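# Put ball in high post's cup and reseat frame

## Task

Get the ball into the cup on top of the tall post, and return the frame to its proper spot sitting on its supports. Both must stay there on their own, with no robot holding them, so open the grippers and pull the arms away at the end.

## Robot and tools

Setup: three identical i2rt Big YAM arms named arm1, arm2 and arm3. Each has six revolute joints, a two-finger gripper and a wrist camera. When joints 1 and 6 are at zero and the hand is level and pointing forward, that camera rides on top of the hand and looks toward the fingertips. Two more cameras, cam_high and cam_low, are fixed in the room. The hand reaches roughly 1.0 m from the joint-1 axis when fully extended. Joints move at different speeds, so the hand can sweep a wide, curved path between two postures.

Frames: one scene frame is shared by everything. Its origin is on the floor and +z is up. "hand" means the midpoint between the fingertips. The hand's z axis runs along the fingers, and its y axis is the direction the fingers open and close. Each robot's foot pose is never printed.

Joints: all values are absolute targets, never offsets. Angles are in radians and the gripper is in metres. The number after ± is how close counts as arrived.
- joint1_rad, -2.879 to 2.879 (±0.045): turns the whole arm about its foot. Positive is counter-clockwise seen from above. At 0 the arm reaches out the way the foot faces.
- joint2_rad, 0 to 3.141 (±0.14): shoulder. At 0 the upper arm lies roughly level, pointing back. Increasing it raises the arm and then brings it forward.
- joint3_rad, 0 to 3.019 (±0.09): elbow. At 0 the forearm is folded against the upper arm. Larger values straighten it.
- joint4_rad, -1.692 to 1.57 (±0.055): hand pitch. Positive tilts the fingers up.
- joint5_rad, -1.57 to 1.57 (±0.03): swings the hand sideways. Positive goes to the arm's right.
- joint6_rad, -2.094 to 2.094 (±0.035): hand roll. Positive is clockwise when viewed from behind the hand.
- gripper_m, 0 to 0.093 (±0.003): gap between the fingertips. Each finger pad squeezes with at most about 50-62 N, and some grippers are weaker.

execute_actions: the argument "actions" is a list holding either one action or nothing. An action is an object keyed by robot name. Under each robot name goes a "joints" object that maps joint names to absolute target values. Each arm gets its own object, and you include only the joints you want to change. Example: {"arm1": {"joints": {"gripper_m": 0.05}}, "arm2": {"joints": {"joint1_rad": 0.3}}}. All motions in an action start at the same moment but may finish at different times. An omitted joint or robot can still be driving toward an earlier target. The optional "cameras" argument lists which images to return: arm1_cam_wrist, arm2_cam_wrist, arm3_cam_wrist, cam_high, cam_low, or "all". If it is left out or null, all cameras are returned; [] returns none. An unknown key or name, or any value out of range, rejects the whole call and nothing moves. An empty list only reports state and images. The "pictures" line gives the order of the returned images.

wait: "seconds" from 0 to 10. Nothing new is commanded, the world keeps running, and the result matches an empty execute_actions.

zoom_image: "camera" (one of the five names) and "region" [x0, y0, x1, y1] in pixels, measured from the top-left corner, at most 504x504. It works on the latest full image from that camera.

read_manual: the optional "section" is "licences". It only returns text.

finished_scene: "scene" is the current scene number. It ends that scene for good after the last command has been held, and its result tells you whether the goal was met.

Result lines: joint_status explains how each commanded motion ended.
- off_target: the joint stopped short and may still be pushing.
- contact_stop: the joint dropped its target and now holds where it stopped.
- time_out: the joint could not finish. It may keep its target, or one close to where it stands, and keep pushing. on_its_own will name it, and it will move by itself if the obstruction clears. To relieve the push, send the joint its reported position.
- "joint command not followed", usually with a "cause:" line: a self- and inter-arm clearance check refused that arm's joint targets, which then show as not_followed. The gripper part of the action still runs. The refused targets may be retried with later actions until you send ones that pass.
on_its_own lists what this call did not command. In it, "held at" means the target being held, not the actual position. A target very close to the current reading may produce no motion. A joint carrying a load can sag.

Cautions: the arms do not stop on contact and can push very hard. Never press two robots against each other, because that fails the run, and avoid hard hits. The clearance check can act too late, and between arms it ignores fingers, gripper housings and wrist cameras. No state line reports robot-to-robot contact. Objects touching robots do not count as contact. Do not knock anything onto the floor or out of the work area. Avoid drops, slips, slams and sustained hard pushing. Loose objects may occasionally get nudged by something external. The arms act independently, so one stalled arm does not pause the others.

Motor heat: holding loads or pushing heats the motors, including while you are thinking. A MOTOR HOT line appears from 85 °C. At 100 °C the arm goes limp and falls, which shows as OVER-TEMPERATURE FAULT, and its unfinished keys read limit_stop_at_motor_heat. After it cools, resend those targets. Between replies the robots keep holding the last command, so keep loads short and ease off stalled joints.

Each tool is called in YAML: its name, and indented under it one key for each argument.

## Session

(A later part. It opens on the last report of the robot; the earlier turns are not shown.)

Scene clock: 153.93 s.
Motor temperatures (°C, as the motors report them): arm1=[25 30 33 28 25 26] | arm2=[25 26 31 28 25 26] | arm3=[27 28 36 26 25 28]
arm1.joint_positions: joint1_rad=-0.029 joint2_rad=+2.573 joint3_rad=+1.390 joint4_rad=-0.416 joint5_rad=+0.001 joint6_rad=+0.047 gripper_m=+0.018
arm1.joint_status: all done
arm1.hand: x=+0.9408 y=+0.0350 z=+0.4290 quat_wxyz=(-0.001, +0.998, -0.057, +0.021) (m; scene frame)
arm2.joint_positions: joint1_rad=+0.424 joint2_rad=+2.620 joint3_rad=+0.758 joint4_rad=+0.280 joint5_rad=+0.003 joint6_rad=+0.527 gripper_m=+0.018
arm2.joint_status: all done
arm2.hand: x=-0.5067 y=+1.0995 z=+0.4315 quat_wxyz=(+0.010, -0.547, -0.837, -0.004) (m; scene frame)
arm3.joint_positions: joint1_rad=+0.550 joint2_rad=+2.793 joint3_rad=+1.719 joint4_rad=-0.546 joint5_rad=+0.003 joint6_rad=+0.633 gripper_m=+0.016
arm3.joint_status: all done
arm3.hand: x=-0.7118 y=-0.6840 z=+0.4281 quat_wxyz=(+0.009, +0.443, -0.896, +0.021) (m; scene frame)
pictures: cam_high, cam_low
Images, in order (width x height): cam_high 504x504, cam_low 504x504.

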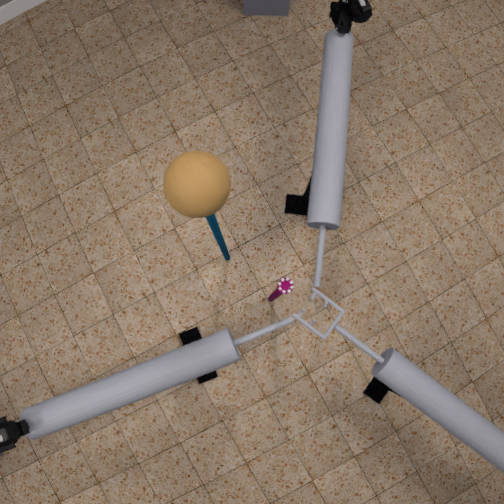

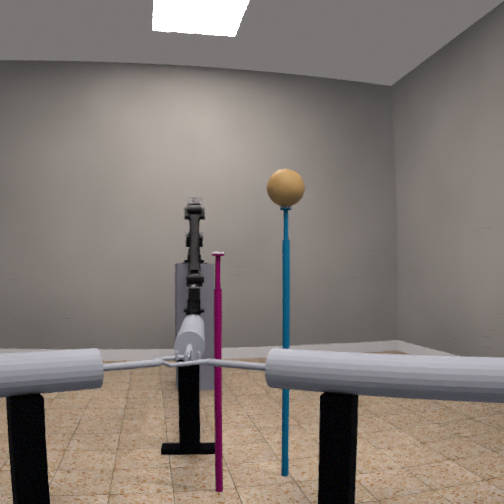

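execute_actions:
  actions:
    - {"arm1": {"joints": {"gripper_m": 0.09}}, "arm2": {"joints": {"gripper_m": 0.09}}, "arm3": {"joints": {"gripper_m": 0.09}}}
  cameras: []

execute_actions:
  actions:
    - {"arm1": {"joints": {"joint2_rad": 2.02, "joint3_rad": 1.271, "joint4_rad": -0.823}}, "arm2": {"joints": {"joint2_rad": 1.628, "joint3_rad": 0.473, "joint4_rad": -0.416}}, "arm3": {"joints": {"joint2_rad": 2.254, "joint3_rad": 1.514, "joint4_rad": -0.831}}}
  cameras: ["cam_high", "cam_low"]

Scene clock: 158.00 s.
Motor temperatures (°C, as the motors report them): arm1=[25 31 32 28 25 26] | arm2=[25 26 31 28 25 26] | arm3=[27 28 35 26 25 28]
arm1.joint_positions: joint1_rad=-0.029 joint2_rad=+2.572 joint3_rad=+1.390 joint4_rad=-0.416 joint5_rad=+0.001 joint6_rad=+0.047 gripper_m=+0.090
arm1.joint_status: all done
arm1.hand: x=+0.9406 y=+0.0350 z=+0.4291 quat_wxyz=(-0.001, +0.998, -0.057, +0.021) (m; scene frame)
arm2.joint_positions: joint1_rad=+0.424 joint2_rad=+2.621 joint3_rad=+0.758 joint4_rad=+0.280 joint5_rad=+0.003 joint6_rad=+0.527 gripper_m=+0.090
arm2.joint_status: all done
arm2.hand: x=-0.5069 y=+1.0998 z=+0.4314 quat_wxyz=(+0.010, -0.547, -0.837, -0.005) (m; scene frame)
arm3.joint_positions: joint1_rad=+0.550 joint2_rad=+2.793 joint3_rad=+1.719 joint4_rad=-0.546 joint5_rad=+0.003 joint6_rad=+0.633 gripper_m=+0.090
arm3.joint_status: all done
arm3.hand: x=-0.7118 y=-0.6840 z=+0.4281 quat_wxyz=(+0.009, +0.443, -0.896, +0.021) (m; scene frame)
pictures: none
No camera images: the call's "cameras" was empty. Leave "cameras" out to get every camera's image.

Scene clock: 159.63 s.
Motor temperatures (°C, as the motors report them): arm1=[25 31 32 28 25 26] | arm2=[25 26 31 28 25 26] | arm3=[27 28 35 26 25 28]
arm1.joint_positions: joint1_rad=-0.029 joint2_rad=+2.002 joint3_rad=+1.261 joint4_rad=-0.814 joint5_rad=+0.001 joint6_rad=+0.047 gripper_m=+0.090
arm1.joint_status: all done
arm1.hand: x=+0.9245 y=+0.0357 z=+0.6933 quat_wxyz=(-0.001, +0.998, -0.057, -0.001) (m; scene frame)
arm2.joint_positions: joint1_rad=+0.424 joint2_rad=+1.633 joint3_rad=+0.472 joint4_rad=-0.402 joint5_rad=+0.003 joint6_rad=+0.527 gripper_m=+0.090
arm2.joint_status: all done
arm2.hand: x=-0.5097 y=+1.0985 z=+0.6911 quat_wxyz=(+0.000, -0.547, -0.837, -0.004) (m; scene frame)
arm3.joint_positions: joint1_rad=+0.550 joint2_rad=+2.252 joint3_rad=+1.510 joint4_rad=-0.823 joint5_rad=+0.003 joint6_rad=+0.633 gripper_m=+0.090
arm3.joint_status: all done
arm3.hand: x=-0.7117 y=-0.6598 z=+0.6912 quat_wxyz=(-0.004, +0.443, -0.897, -0.003) (m; scene frame)
pictures: cam_high, cam_low
Images, in order (width x height): cam_high 504x504, cam_low 504x504.

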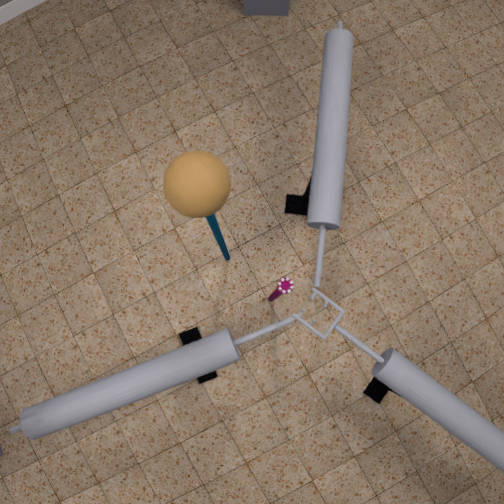

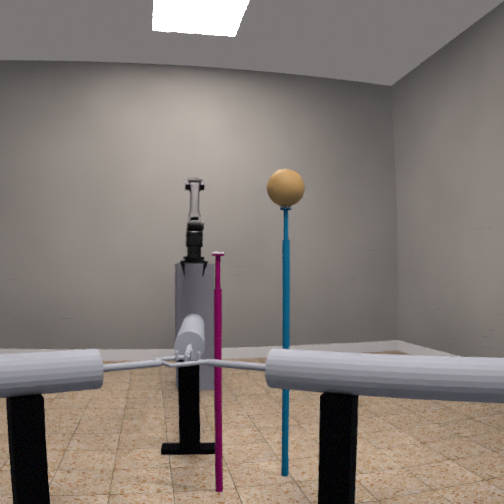

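finished_scene:
  scene: 2

The scene is finished: the task was done.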